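## Task

Arrange the nests so that N1 holds plate E07, N2 holds plate E01 and N3 holds plate E10. Every plate has to lie level within its nest's locator pins, turned so its A1 well sits at the nest corner labelled A1. A plate that stays put only because the gripper is holding it does not count. Finish by releasing the plate and pulling the gripper away.

## Robot and tools

ROBOT. There is one arm, a four-axis SCARA-type plate mover. Its joints are lift (0.000 to 0.550 m), shoulder (-2.000 to 2.000 rad), elbow (-2.800 to 2.800 rad) and wrist yaw (-12.566 to 12.566 rad). It carries a two-finger gripper that always stays level and can never tilt. The commanded point, end_effector_position, is midway between the two rubber pads, about 2 to 3 cm back from the fingertips. The fingers point along the gripper's +x axis and close along its y axis.

SCENE. The scene frame has its origin on the table top under the arm base. +z is up, and +y is to the left when you face along +x. Seen from above, the nests run clockwise as N1, OUT, N2, N3. OUT starts empty and can hold a plate temporarily. You can tell plates apart only by their ID labels. Well A1 is at the plate's cut-off corner, and it must end up at the nest corner marked A1.

execute_actions(actions). actions is a list of actions, and the arm runs them in order. Each action is a table of 0 to 15 rows, and each row lasts one control step of 1/30 s. A table with fewer rows repeats its last row until all 15 steps are used, so one action takes 0.5 s. A row is 5 numbers, each from -1 to 1: dx, dy, dz, rz, opening. The first four are an offset from the gripper's measured pose at the start of that action, expressed in the gripper's own axes. For the first action in a call, the reference is the last pose reported in this scene. Each row is measured from that same start pose, not added to the row before it. The scale is 1.0 = 0.6 m for dx, dy, dz and 1.0 = 180 degrees for rz. Positive rz turns the gripper from +x toward +y. opening is absolute, not an offset: +1 is fully open (0.140 m) and -1 is closed, which still leaves a 0.066 m gap. Going from fully open to closed takes at least about 0.6 s. At each step, the command is clipped to within 70 mm and 16 degrees of the measured pose. After an action ends, the arm goes no further than the last clipped pose, so a large offset has to be finished in later actions. Calling with an empty list only returns the state and images.

move(target, speed, blocking). target is a single row of 5 numbers with the same meaning and scale as above. It is an offset in gripper axes from the pose in the latest result that shows one, plus an absolute opening, which is applied when the move starts. The gripper follows a straight path to the target, taking 0.5 to 10 s, and the path is cut off at 10 s. Rotation takes the shorter direction. speed is the top path speed, from 0.002 to 0.5 m/s (default 0.25), and turning is capped at twice that value in rad/s. The path ignores obstacles, and the real hand can lag, wander or go faster than speed, especially near full reach. With blocking=false, the call returns after 0.5 s while the arm keeps moving. Until a result shows that move has ended, call wait or stop; other moves and execute_actions are refused. The result adds a move: line giving the ending (done, off_target, moving, held, fault), any limits that acted, and the remaining distance to the target. limits=paced means the command was clipped. limits=held means a safety check blocked some steps, and the arm may speed up sharply afterwards.

wait(seconds), 0 to 10: lets time pass while the last command is held, and returns early if a running move ends. stop(): brakes a running move. Braking needs some distance, more at high speed, and the fingers keep moving. zoom_image(camera, region): camera is cam_high, cam_low or cam_wrist, and region is [x0, y0, x1, y1] in image pixels from the top-left corner, at most 504 by 504. cam_high and cam_low are 896x504, and cam_wrist is a 616x616 fisheye. Calibration matrices are supplied, but real poses may differ by a few degrees and millimetres. finished_scene(scene): ends the given scene for good, so release the plate and retreat first.

RESULTS. The state line gives end_effector_position in metres and end_effector_quat_wxyz in the scene frame. It can be slightly wrong, more so at long reach. Joint positions lists lift (m), shoulder, elbow, wrist yaw (rad), then the pad gap (m). Hand target is the pose the controller is currently driving toward. A pose unreachable line means a clearance check changed or blocked the command. grip_measured is the finger opening on the command scale, and it may carry a constant error of about 1 mm. To hold a plate, command about 0.04 below grip_measured; a smaller margin gives a lighter grip. Each pad pushes with about 18 N at most, but a fast close can squeeze harder.

CAUTIONS. Keep the elbow more than 0.4 rad away from 0, or the arm may fold and fault. If contact torque reaches a load limit, the arm freezes for 10 s and the rest of the call is dropped. The limits are lift 54 N, shoulder 8.1 N m, elbow 4.05 N m and wrist yaw 1.35 N m, and a carried plate's weight counts toward them. Holding a load heats the motors. MOTOR HOT appears at 85 °C, and at 100 °C an OVER-TEMPERATURE FAULT brakes the arm. Fast contact hits harder, and aiming farther past a surface presses harder. Offsets are taken from the measured pose, so repeating one against a solid surface adds no force, but against something that yields it goes deeper. Letting a plate drop a few millimetres is fine, but a long fall fails the task. Never knock anything off the table. Loose objects may occasionally get nudged. The robot keeps holding the last command while you are composing a reply.

Each tool is called after "Call:" in YAML: its name, and indented under it one key for each argument.

## Session

Call:
execute_actions:
  actions: []

Scene clock: 0.00 s.
end_effector_position=(+0.3709, +0.2253, +0.3535) grip_measured=+1.00 end_effector_quat_wxyz=(+0.857, +0.000, +0.000, +0.516)
Joint positions: [ 0.348  1.686  0.629 -1.23   0.14 ]
Motor temperatures (°C, as the motors report them): [35 30 31 30]
Hand target: +0.371, +0.225, +0.353; +0.857, +0.000, +0.000, +0.516

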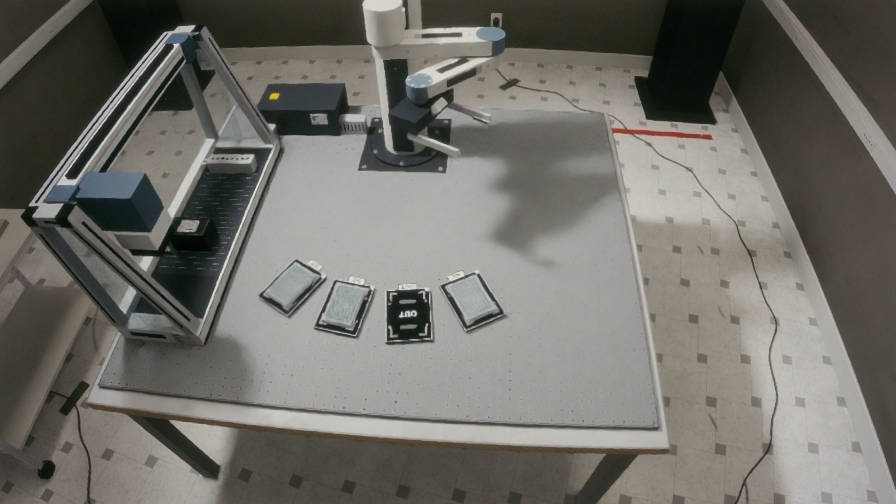

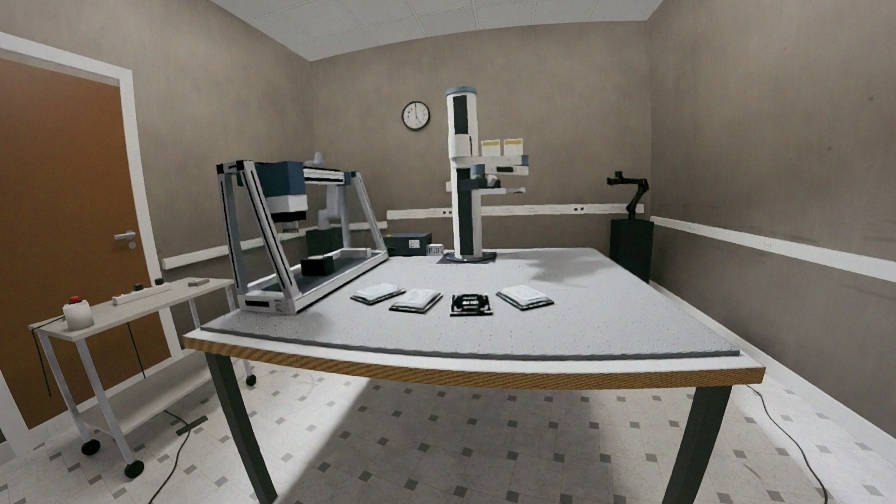

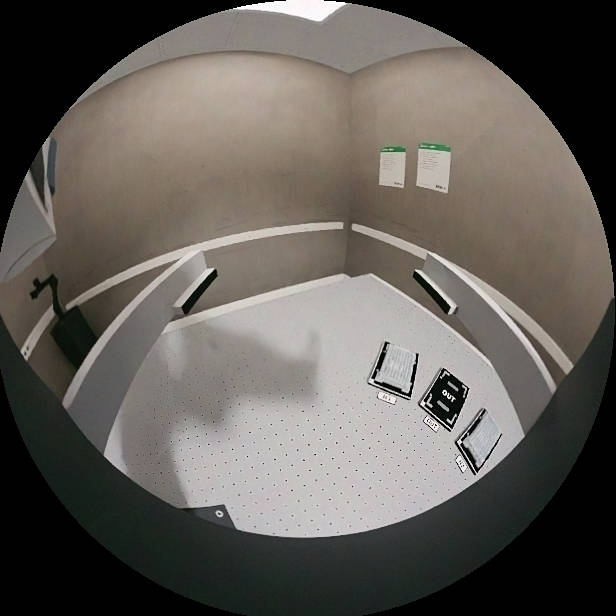

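Call:
zoom_image:
  camera: "cam_high"
  region: [250, 250, 520, 350]

Call:
zoom_image:
  camera: "cam_low"
  region: [340, 270, 560, 330]

Call:
zoom_image:
  camera: "cam_wrist"
  region: [350, 320, 520, 490]

Region (250, 250, 520, 350) of cam_high's 896x504 image, scaled by 1.867, with more detail than that image has; it fills the top 187 rows of this view, and the rest is white.

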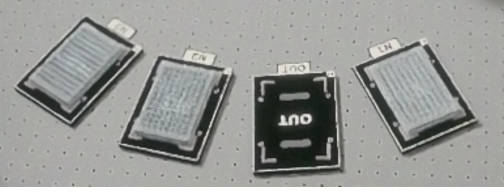

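Region (340, 270, 560, 330) of cam_low's 896x504 image, scaled by 2.291, with more detail than that image has; it fills the top 137 rows of this view, and the rest is white.

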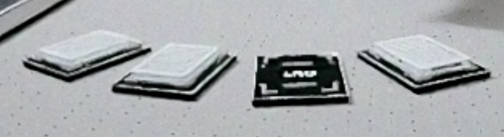

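Region (350, 320, 520, 490) of cam_wrist's 616x616 image, scaled by 2.965, with more detail than that image has.

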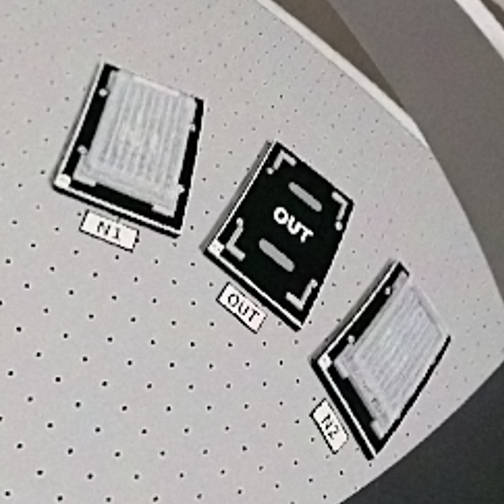

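Call:
zoom_image:
  camera: "cam_high"
  region: [430, 260, 520, 340]

Call:
zoom_image:
  camera: "cam_high"
  region: [370, 270, 460, 350]

Call:
zoom_image:
  camera: "cam_high"
  region: [305, 265, 395, 345]

Call:
zoom_image:
  camera: "cam_high"
  region: [250, 250, 340, 330]

Region (430, 260, 520, 340) of cam_high's 896x504 image, scaled by 5.600, with more detail than that image has.

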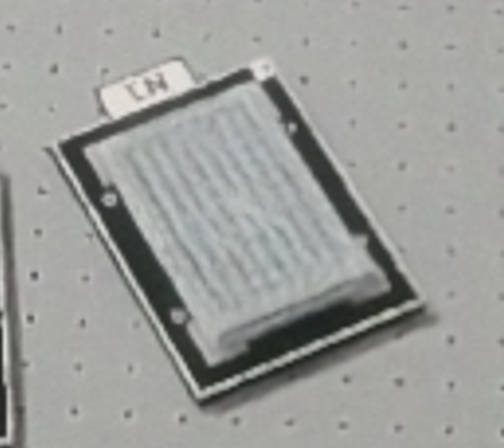

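Region (370, 270, 460, 350) of cam_high's 896x504 image, scaled by 5.600, with more detail than that image has.

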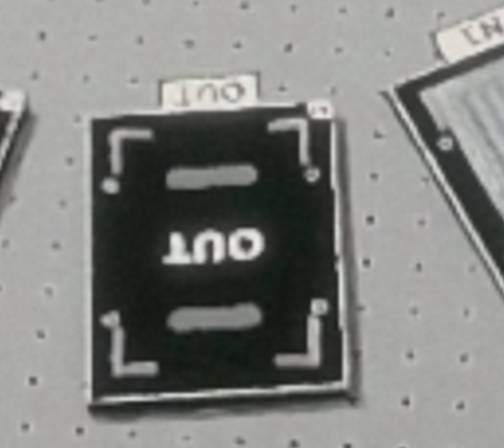

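Region (305, 265, 395, 345) of cam_high's 896x504 image, scaled by 5.600, with more detail than that image has.

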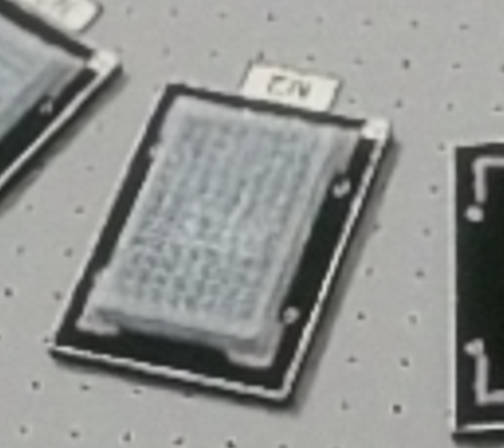

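Region (250, 250, 340, 330) of cam_high's 896x504 image, scaled by 5.600, with more detail than that image has.

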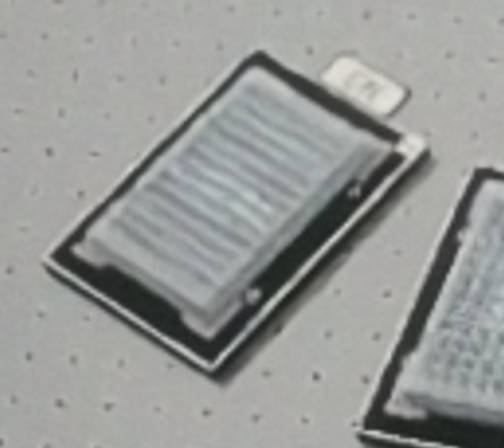

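Call:
move:
  target: [-0.119, -0.4003, -0.4725, -0.3294, 1]
  speed: 0.4

Scene clock: 57.20 s.
end_effector_position=(+0.5499, +0.0499, +0.0699) grip_measured=+1.00 end_effector_quat_wxyz=(+1.000, +0.000, +0.000, +0.025)
Joint positions: [ 0.065  1.13   0.943 -2.023  0.14 ]
Motor temperatures (°C, as the motors report them): [35 30 31 30]
Hand target: +0.550, +0.050, +0.070; +1.000, +0.000, +0.000, +0.025
Off the commanded pose: 0.000 m, 0 deg.
move: done
camera_calibration (this result's frames):
cam_wrist: T_world_to_cam=[[0.049124, -0.998792, -0.001332, 0.0318545], [-0.605046, -0.0286971, -0.795673, 0.376394], [0.794673, 0.0398925, -0.605725, -0.301145], [0, 0, 0, 1]] pos_world=[0.465483, 0.0546308, 0.117118]

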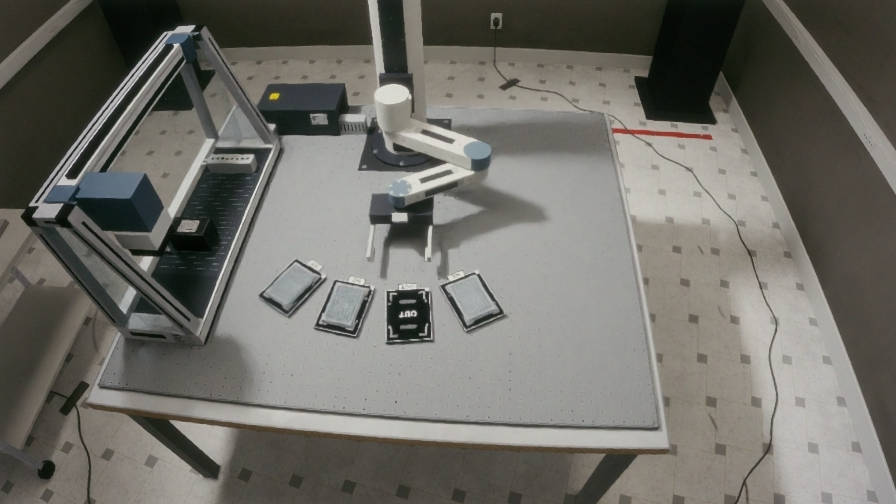

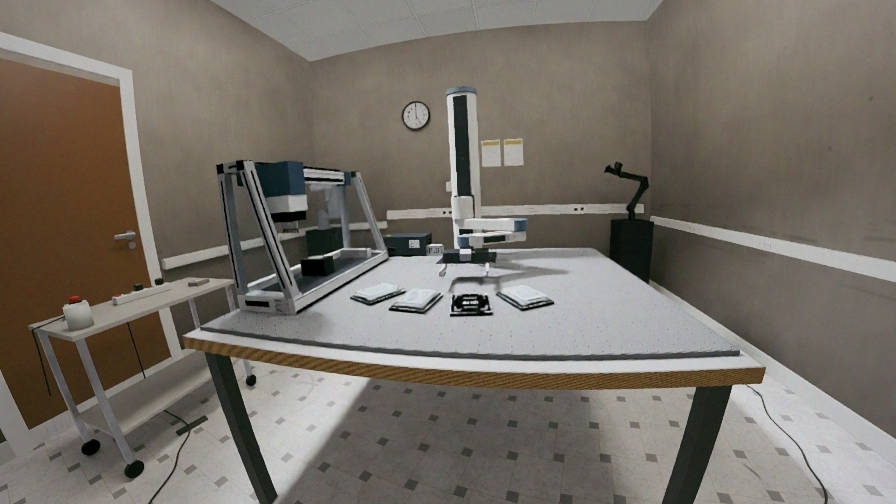

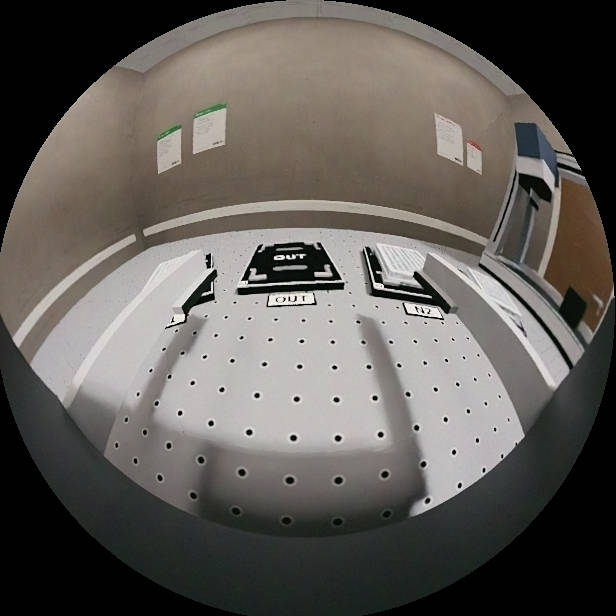

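Call:
zoom_image:
  camera: "cam_wrist"
  region: [225, 225, 465, 325]

Call:
zoom_image:
  camera: "cam_wrist"
  region: [355, 235, 455, 315]

Call:
zoom_image:
  camera: "cam_wrist"
  region: [230, 230, 350, 310]

Region (225, 225, 465, 325) of cam_wrist's 616x616 image, scaled by 2.100, with more detail than that image has; it fills the top 210 rows of this view, and the rest is white.

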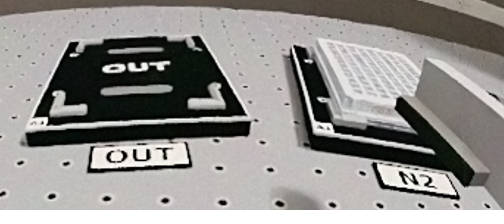

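Region (355, 235, 455, 315) of cam_wrist's 616x616 image, scaled by 5.040, with more detail than that image has; it fills the top 403 rows of this view, and the rest is white.

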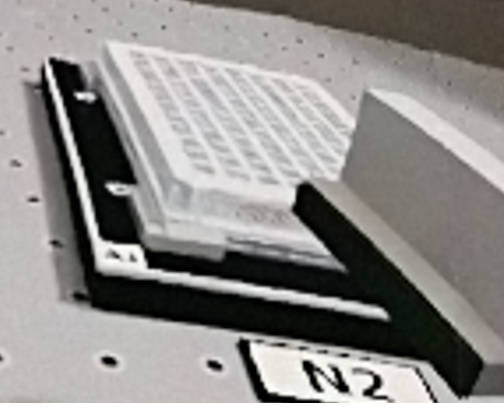

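Region (230, 230, 350, 310) of cam_wrist's 616x616 image, scaled by 4.200, with more detail than that image has.

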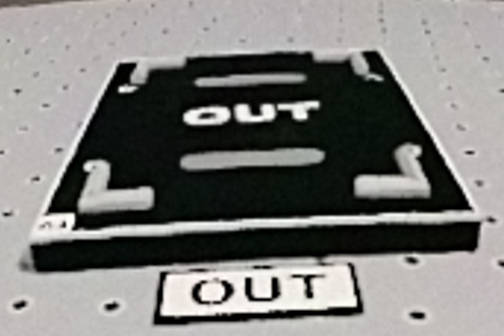

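Call:
move:
  target: [0.1052, -0.2085, -0.0165, -0.067, 1]
  speed: 0.4

Scene clock: 122.20 s.
end_effector_position=(+0.6192, -0.0720, +0.0600) grip_measured=+1.00 end_effector_quat_wxyz=(+0.997, +0.000, +0.000, -0.080)
Joint positions: [ 0.055  0.671  1.269 -2.101  0.14 ]
Motor temperatures (°C, as the motors report them): [35 30 31 30]
Hand target: +0.619, -0.072, +0.060; +0.997, +0.000, +0.000, -0.080
Off the commanded pose: 0.000 m, 0 deg.
move: done
camera_calibration (this result's frames):
cam_wrist: T_world_to_cam=[[-0.160314, -0.987065, -0.001332, 0.0372556], [-0.597721, 0.0981526, -0.795673, 0.411548], [0.785512, -0.126762, -0.605725, -0.363665], [0, 0, 0, 1]] pos_world=[0.537626, -0.0497195, 0.107226]

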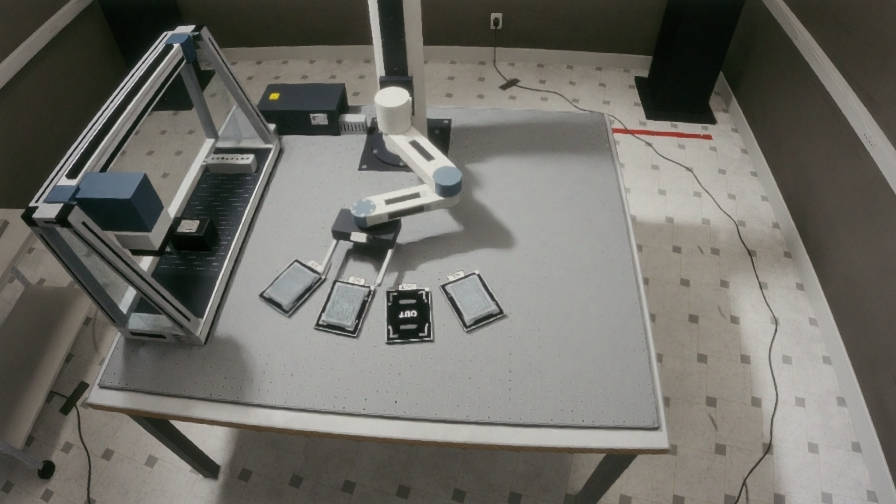

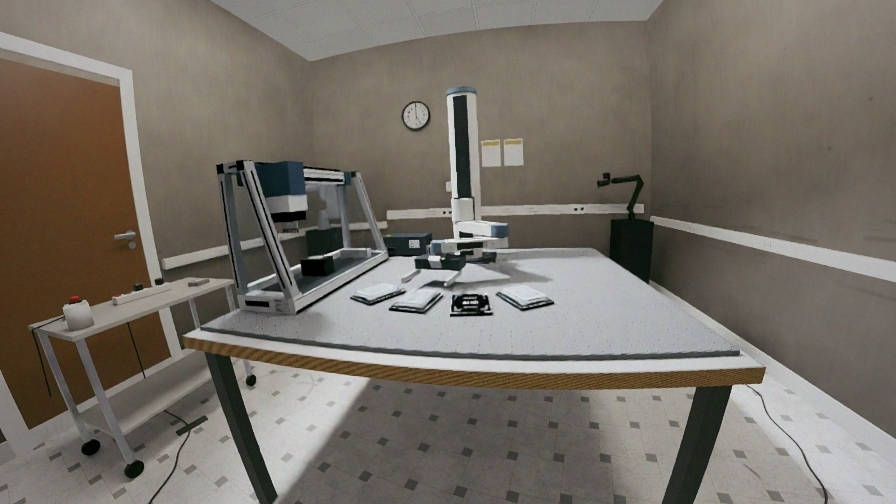

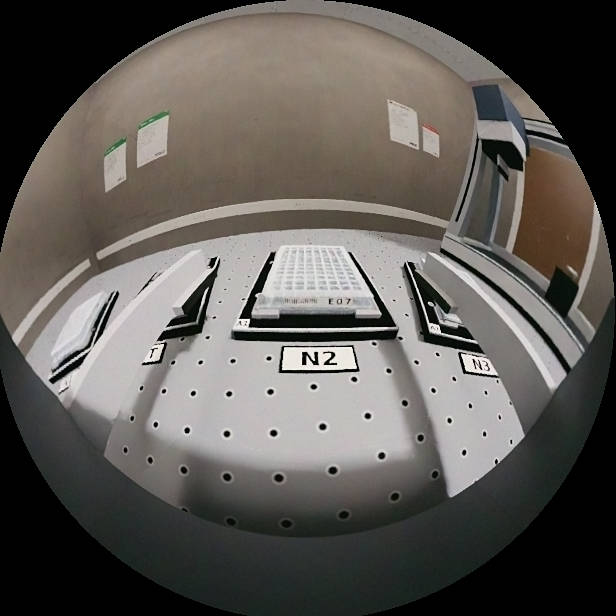

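Call:
zoom_image:
  camera: "cam_wrist"
  region: [225, 235, 405, 355]

Call:
zoom_image:
  camera: "cam_wrist"
  region: [40, 270, 140, 400]

Call:
zoom_image:
  camera: "cam_wrist"
  region: [395, 250, 505, 360]

Region (225, 235, 405, 355) of cam_wrist's 616x616 image, scaled by 2.800, with more detail than that image has.

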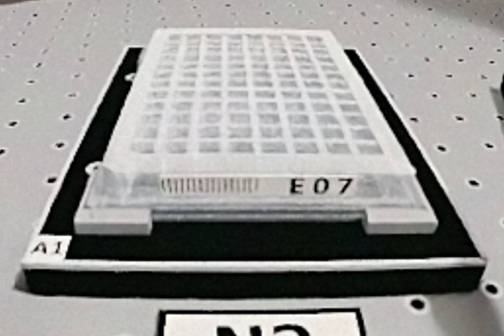

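Region (40, 270, 140, 400) of cam_wrist's 616x616 image, scaled by 3.877, with more detail than that image has; it fills the left 388 columns of this view, and the rest is white.

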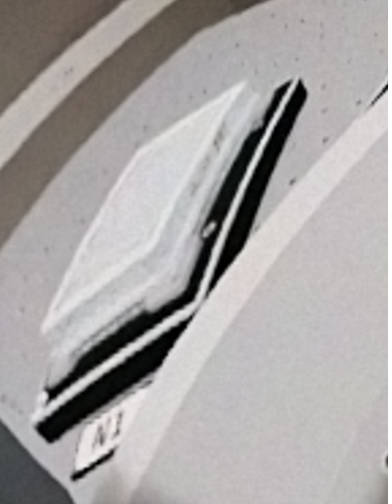

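Region (395, 250, 505, 360) of cam_wrist's 616x616 image, scaled by 4.582, with more detail than that image has.

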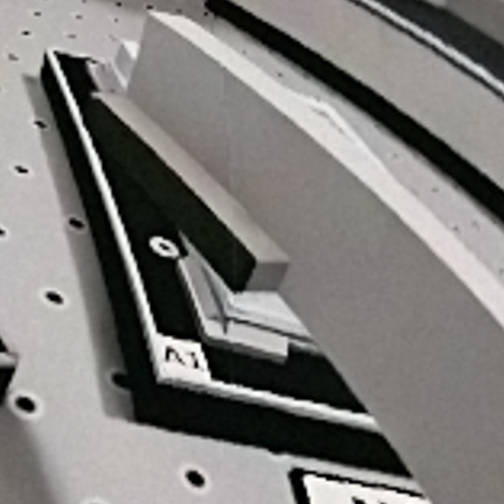

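Call:
zoom_image:
  camera: "cam_low"
  region: [490, 280, 560, 315]

Call:
zoom_image:
  camera: "cam_low"
  region: [345, 278, 445, 318]

Call:
zoom_image:
  camera: "cam_high"
  region: [455, 295, 510, 335]

Call:
zoom_image:
  camera: "cam_high"
  region: [255, 280, 310, 320]

Region (490, 280, 560, 315) of cam_low's 896x504 image, scaled by 7.200, with more detail than that image has.

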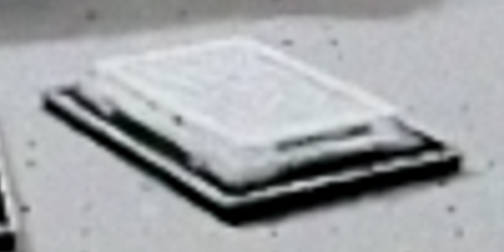

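Region (345, 278, 445, 318) of cam_low's 896x504 image, scaled by 5.040, with more detail than that image has; it fills the top 202 rows of this view, and the rest is white.

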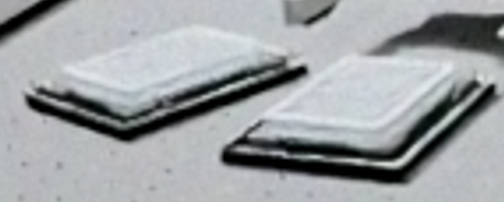

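Region (455, 295, 510, 335) of cam_high's 896x504 image, scaled by 9.164, with more detail than that image has; it fills the top 367 rows of this view, and the rest is white.

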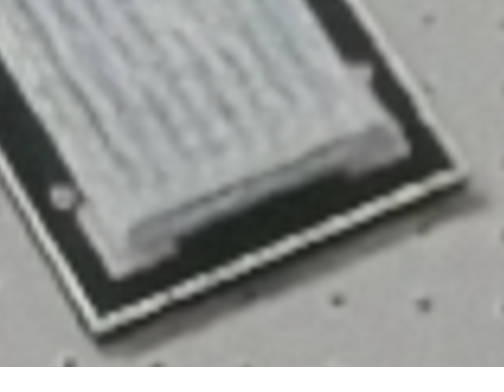

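Region (255, 280, 310, 320) of cam_high's 896x504 image, scaled by 9.164, with more detail than that image has; it fills the top 367 rows of this view, and the rest is white.

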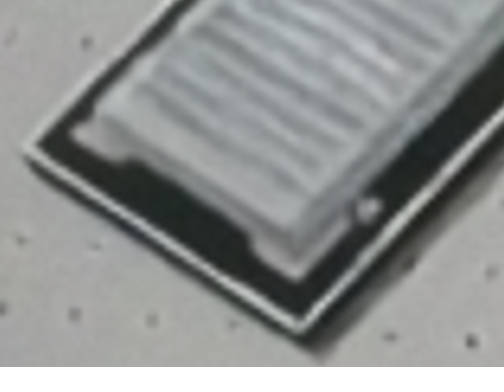

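Call:
move:
  target: [-0.0377, -0.2354, 0, -0.1015, 1]
  speed: 0.4

Scene clock: 172.50 s.
end_effector_position=(+0.5742, -0.2079, +0.0600) grip_measured=+1.00 end_effector_quat_wxyz=(+0.971, +0.000, +0.000, -0.237)
Joint positions: [ 0.055  0.351  1.27  -2.1    0.14 ]
Motor temperatures (°C, as the motors report them): [35 30 32 30]
Hand target: +0.574, -0.208, +0.060; +0.971, +0.000, +0.000, -0.237
Off the commanded pose: 0.000 m, 0 deg.
move: done
camera_calibration (this result's frames):
cam_wrist: T_world_to_cam=[[-0.461655, -0.887058, -0.001332, 0.0897017], [-0.536825, 0.280577, -0.795673, 0.400997], [0.706182, -0.366612, -0.605725, -0.349921], [0, 0, 0, 1]] pos_world=[0.503784, -0.161225, 0.107226]

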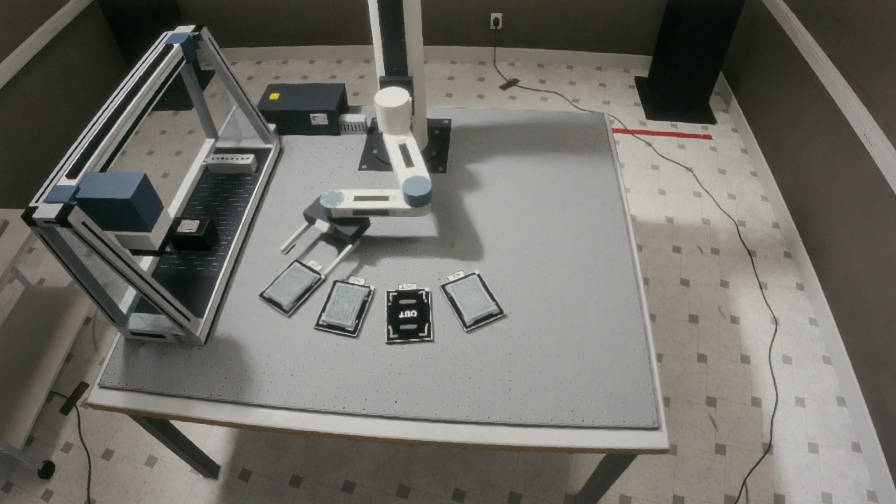

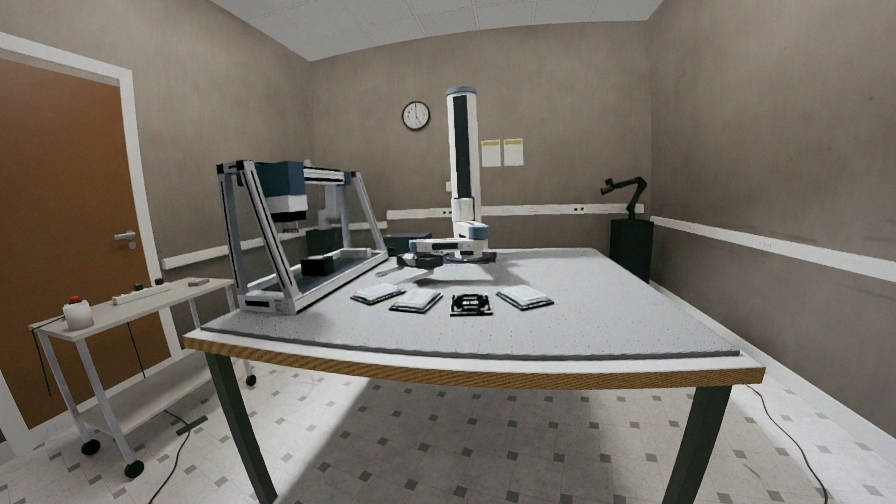

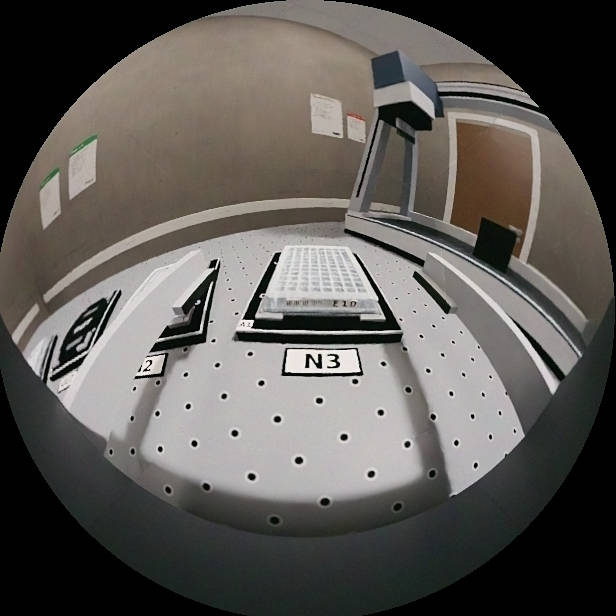

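Call:
zoom_image:
  camera: "cam_wrist"
  region: [228, 235, 408, 355]

Call:
zoom_image:
  camera: "cam_wrist"
  region: [235, 275, 325, 345]

Call:
zoom_image:
  camera: "cam_wrist"
  region: [320, 275, 410, 345]

Region (228, 235, 408, 355) of cam_wrist's 616x616 image, scaled by 2.800, with more detail than that image has.

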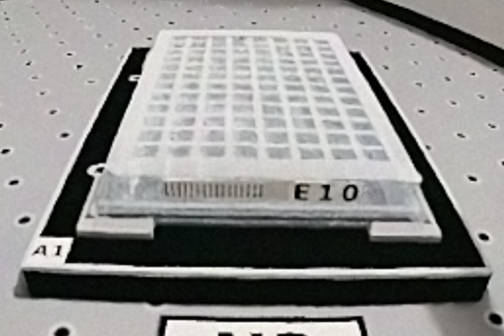

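Region (235, 275, 325, 345) of cam_wrist's 616x616 image, scaled by 5.600, with more detail than that image has.

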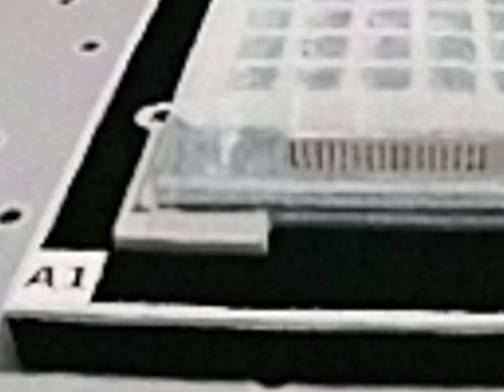

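Region (320, 275, 410, 345) of cam_wrist's 616x616 image, scaled by 5.600, with more detail than that image has.

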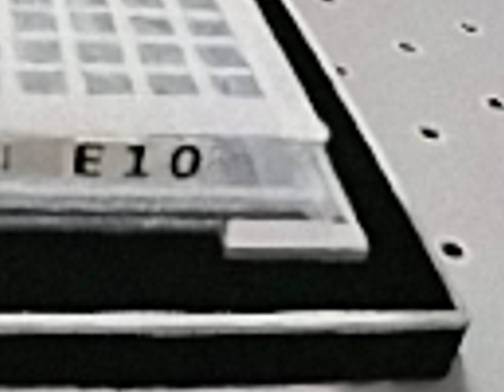

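Call:
zoom_image:
  camera: "cam_wrist"
  region: [220, 370, 420, 530]

Region (220, 370, 420, 530) of cam_wrist's 616x616 image, scaled by 2.520, with more detail than that image has; it fills the top 403 rows of this view, and the rest is white.

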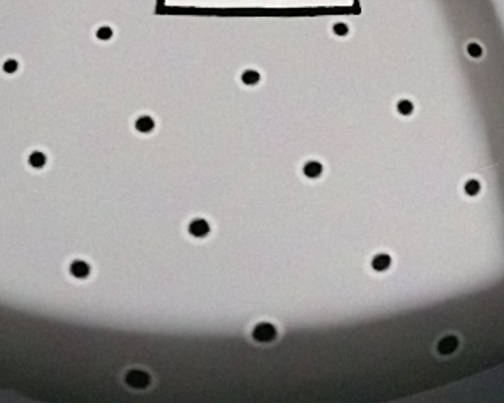

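Call:
move:
  target: [-0.2397, 0.7422, -0.0083, 0.308, 0.1]
  speed: 0.5

Scene clock: 237.70 s.
end_effector_position=(+0.6518, +0.2538, +0.0551) grip_measured=+0.10 end_effector_quat_wxyz=(+0.970, +0.000, +0.000, +0.242)
Joint positions: [ 0.05   1.12   1.751 -2.383  0.107]
Motor temperatures (°C, as the motors report them): [35 30 32 30]
Hand target: +0.652, +0.254, +0.055; +0.970, +0.000, +0.000, +0.242
Off the commanded pose: 0.000 m, 0 deg.
move: done; limits=paced
camera_calibration (this result's frames):
cam_wrist: T_world_to_cam=[[0.468949, -0.883224, -0.001332, -0.0724879], [-0.535489, -0.283119, -0.795673, 0.451344], [0.70238, 0.373843, -0.605725, -0.423873], [0, 0, 0, 1]] pos_world=[0.573403, 0.222223, 0.102276]

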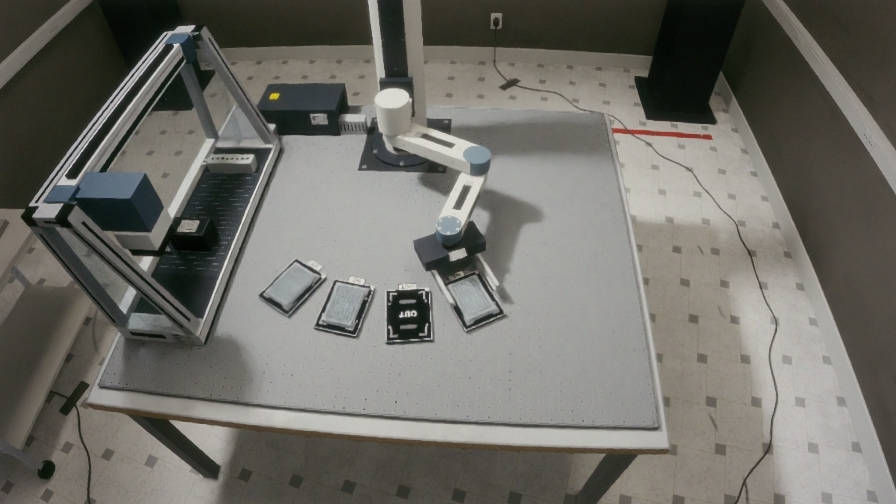

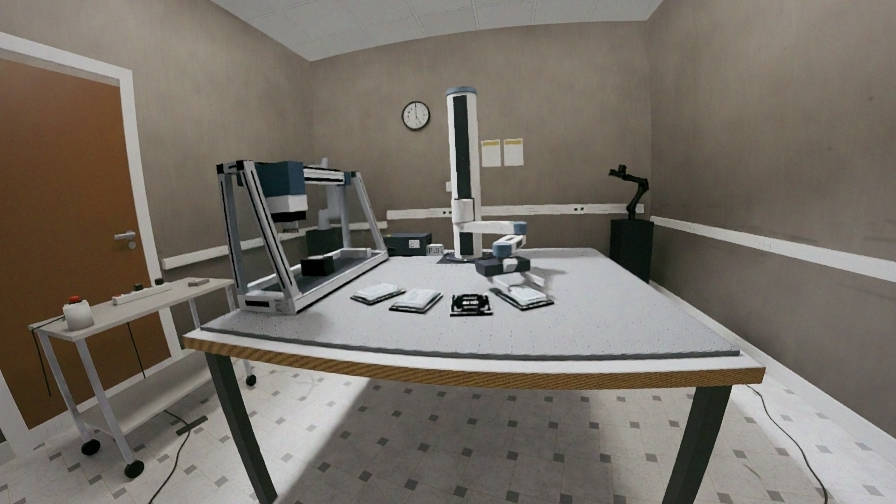

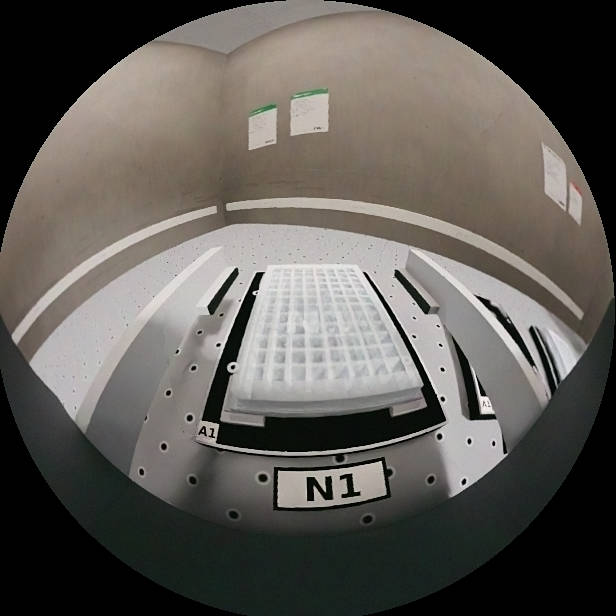

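Call:
zoom_image:
  camera: "cam_wrist"
  region: [185, 255, 455, 465]

Call:
zoom_image:
  camera: "cam_wrist"
  region: [245, 255, 395, 315]

Call:
zoom_image:
  camera: "cam_wrist"
  region: [190, 360, 320, 460]

Call:
zoom_image:
  camera: "cam_wrist"
  region: [325, 350, 455, 450]

Region (185, 255, 455, 465) of cam_wrist's 616x616 image, scaled by 1.867, with more detail than that image has.

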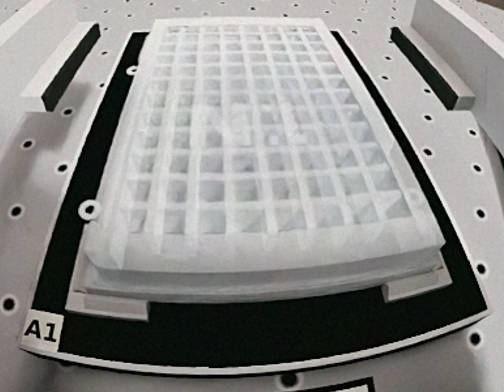

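Region (245, 255, 395, 315) of cam_wrist's 616x616 image, scaled by 3.360, with more detail than that image has; it fills the top 202 rows of this view, and the rest is white.

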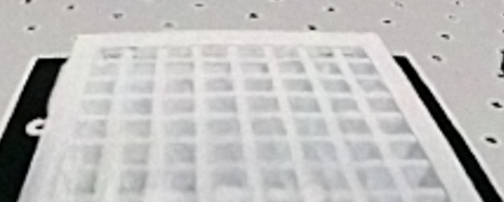

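Region (190, 360, 320, 460) of cam_wrist's 616x616 image, scaled by 3.877, with more detail than that image has; it fills the top 388 rows of this view, and the rest is white.

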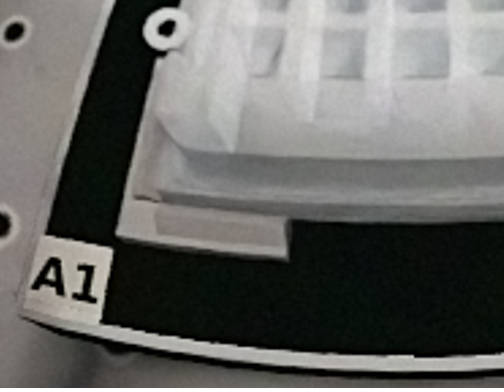

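Region (325, 350, 455, 450) of cam_wrist's 616x616 image, scaled by 3.877, with more detail than that image has; it fills the top 388 rows of this view, and the rest is white.

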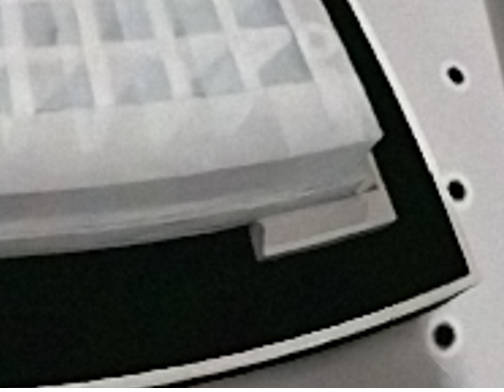

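Call:
zoom_image:
  camera: "cam_wrist"
  region: [220, 370, 270, 420]

Call:
zoom_image:
  camera: "cam_wrist"
  region: [385, 365, 435, 415]

Call:
zoom_image:
  camera: "cam_wrist"
  region: [335, 258, 385, 288]

Call:
zoom_image:
  camera: "cam_wrist"
  region: [250, 258, 300, 288]

Region (220, 370, 270, 420) of cam_wrist's 616x616 image, scaled by 10.080, with more detail than that image has.

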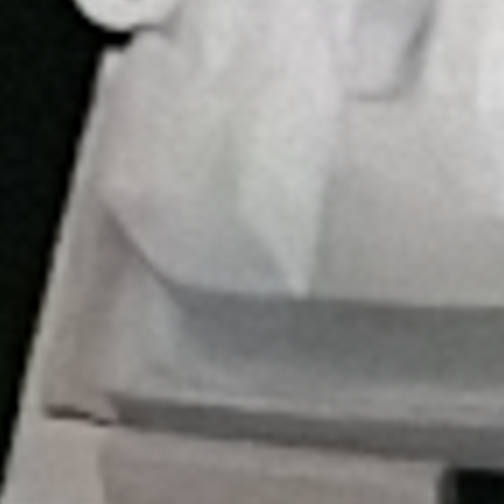

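Region (385, 365, 435, 415) of cam_wrist's 616x616 image, scaled by 10.080, with more detail than that image has.

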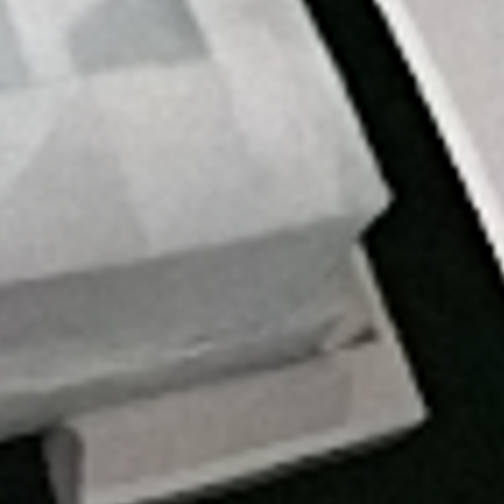

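Region (335, 258, 385, 288) of cam_wrist's 616x616 image, scaled by 10.080, with more detail than that image has; it fills the top 302 rows of this view, and the rest is white.

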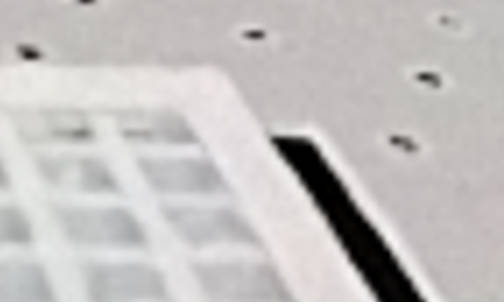

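Region (250, 258, 300, 288) of cam_wrist's 616x616 image, scaled by 10.080, with more detail than that image has; it fills the top 302 rows of this view, and the rest is white.

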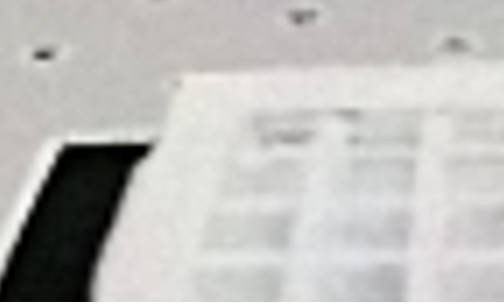

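Call:
move:
  target: [0.0133, -0.0017, -0.0402, 0.0083, -0.2]
  speed: 0.1

Scene clock: 290.50 s.
end_effector_position=(+0.6593, +0.2566, +0.0309) grip_measured=-0.20 end_effector_quat_wxyz=(+0.967, +0.000, +0.000, +0.254)
Joint positions: [ 0.026  1.087  1.8   -2.373  0.096]
Motor temperatures (°C, as the motors report them): [35 30 31 30]
Hand target: +0.659, +0.257, +0.031; +0.967, +0.000, +0.000, +0.255
Off the commanded pose: 0.000 m, 0 deg.
move: done
camera_calibration (this result's frames):
cam_wrist: T_world_to_cam=[[0.491436, -0.870913, -0.001332, -0.0915897], [-0.528056, -0.296752, -0.795673, 0.435542], [0.692567, 0.391725, -0.605725, -0.442952], [0, 0, 0, 1]] pos_world=[0.581774, 0.222997, 0.0781201]

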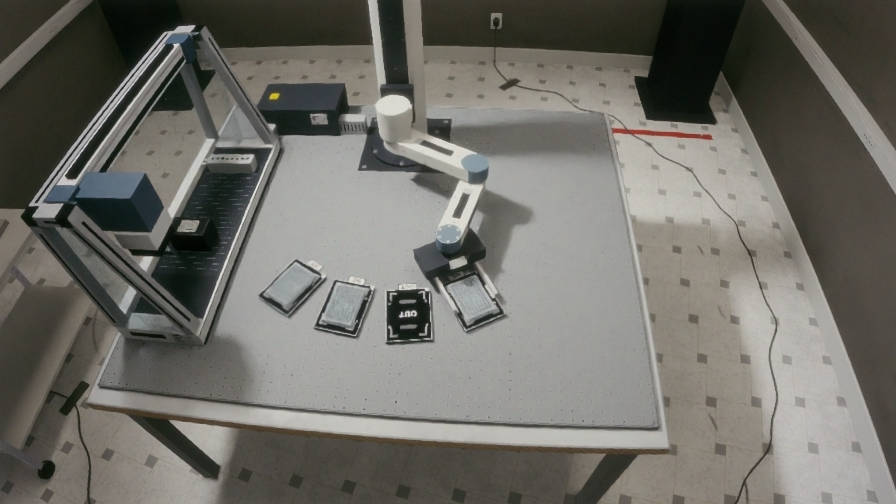

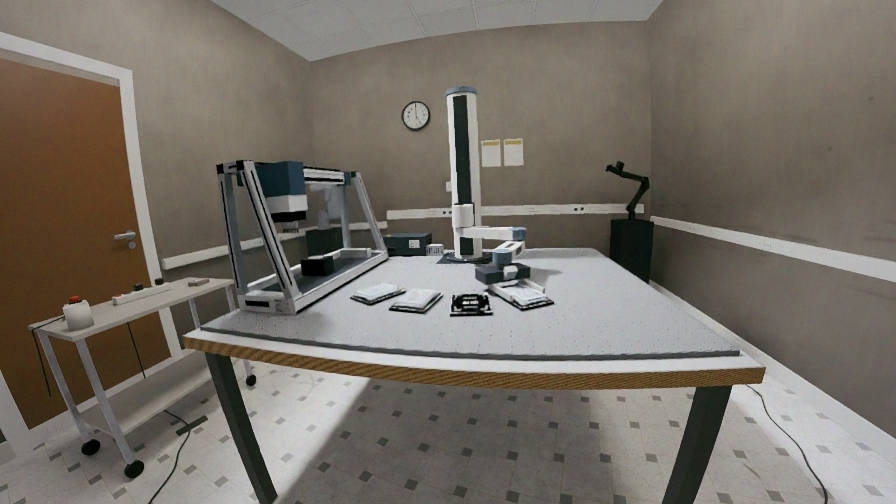

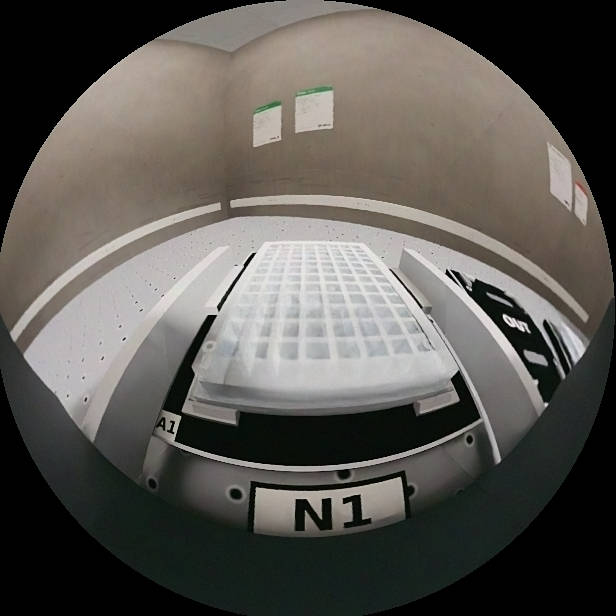

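Call:
zoom_image:
  camera: "cam_wrist"
  region: [180, 235, 320, 435]

Call:
zoom_image:
  camera: "cam_wrist"
  region: [340, 235, 480, 435]

Region (180, 235, 320, 435) of cam_wrist's 616x616 image, scaled by 2.520, with more detail than that image has; it fills the left 353 columns of this view, and the rest is white.

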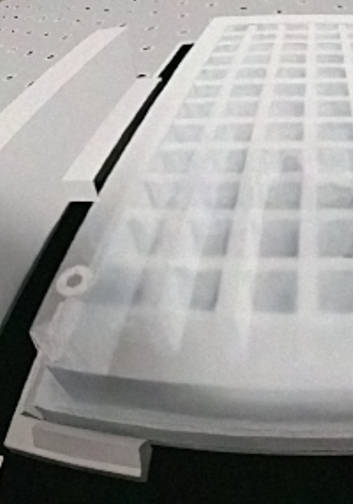

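Region (340, 235, 480, 435) of cam_wrist's 616x616 image, scaled by 2.520, with more detail than that image has; it fills the left 353 columns of this view, and the rest is white.

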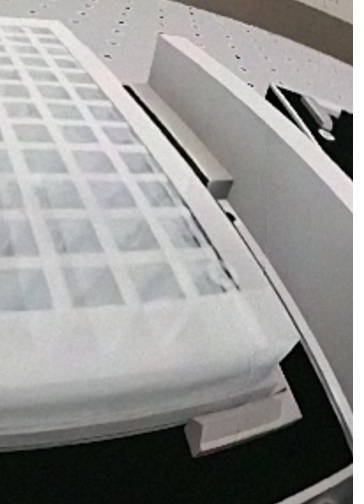

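Call:
zoom_image:
  camera: "cam_wrist"
  region: [400, 345, 470, 415]

Call:
zoom_image:
  camera: "cam_wrist"
  region: [180, 350, 250, 420]

Call:
zoom_image:
  camera: "cam_wrist"
  region: [255, 232, 385, 272]

Region (400, 345, 470, 415) of cam_wrist's 616x616 image, scaled by 7.200, with more detail than that image has.

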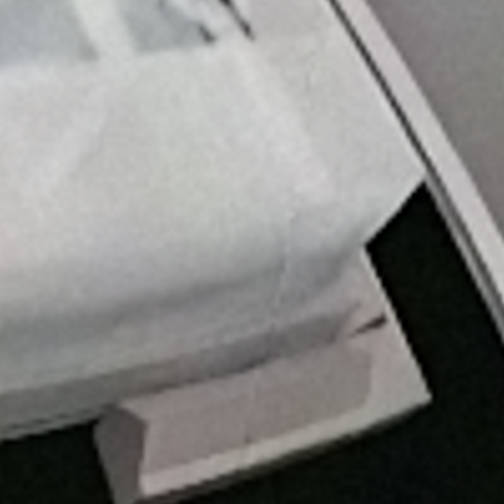

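Region (180, 350, 250, 420) of cam_wrist's 616x616 image, scaled by 7.200, with more detail than that image has.

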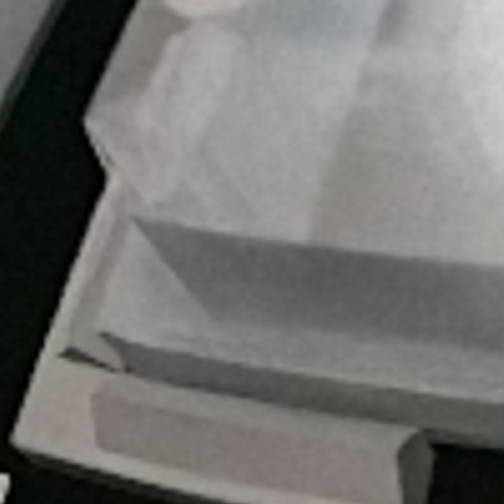

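Region (255, 232, 385, 272) of cam_wrist's 616x616 image, scaled by 3.877, with more detail than that image has; it fills the top 155 rows of this view, and the rest is white.

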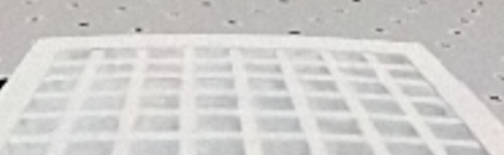

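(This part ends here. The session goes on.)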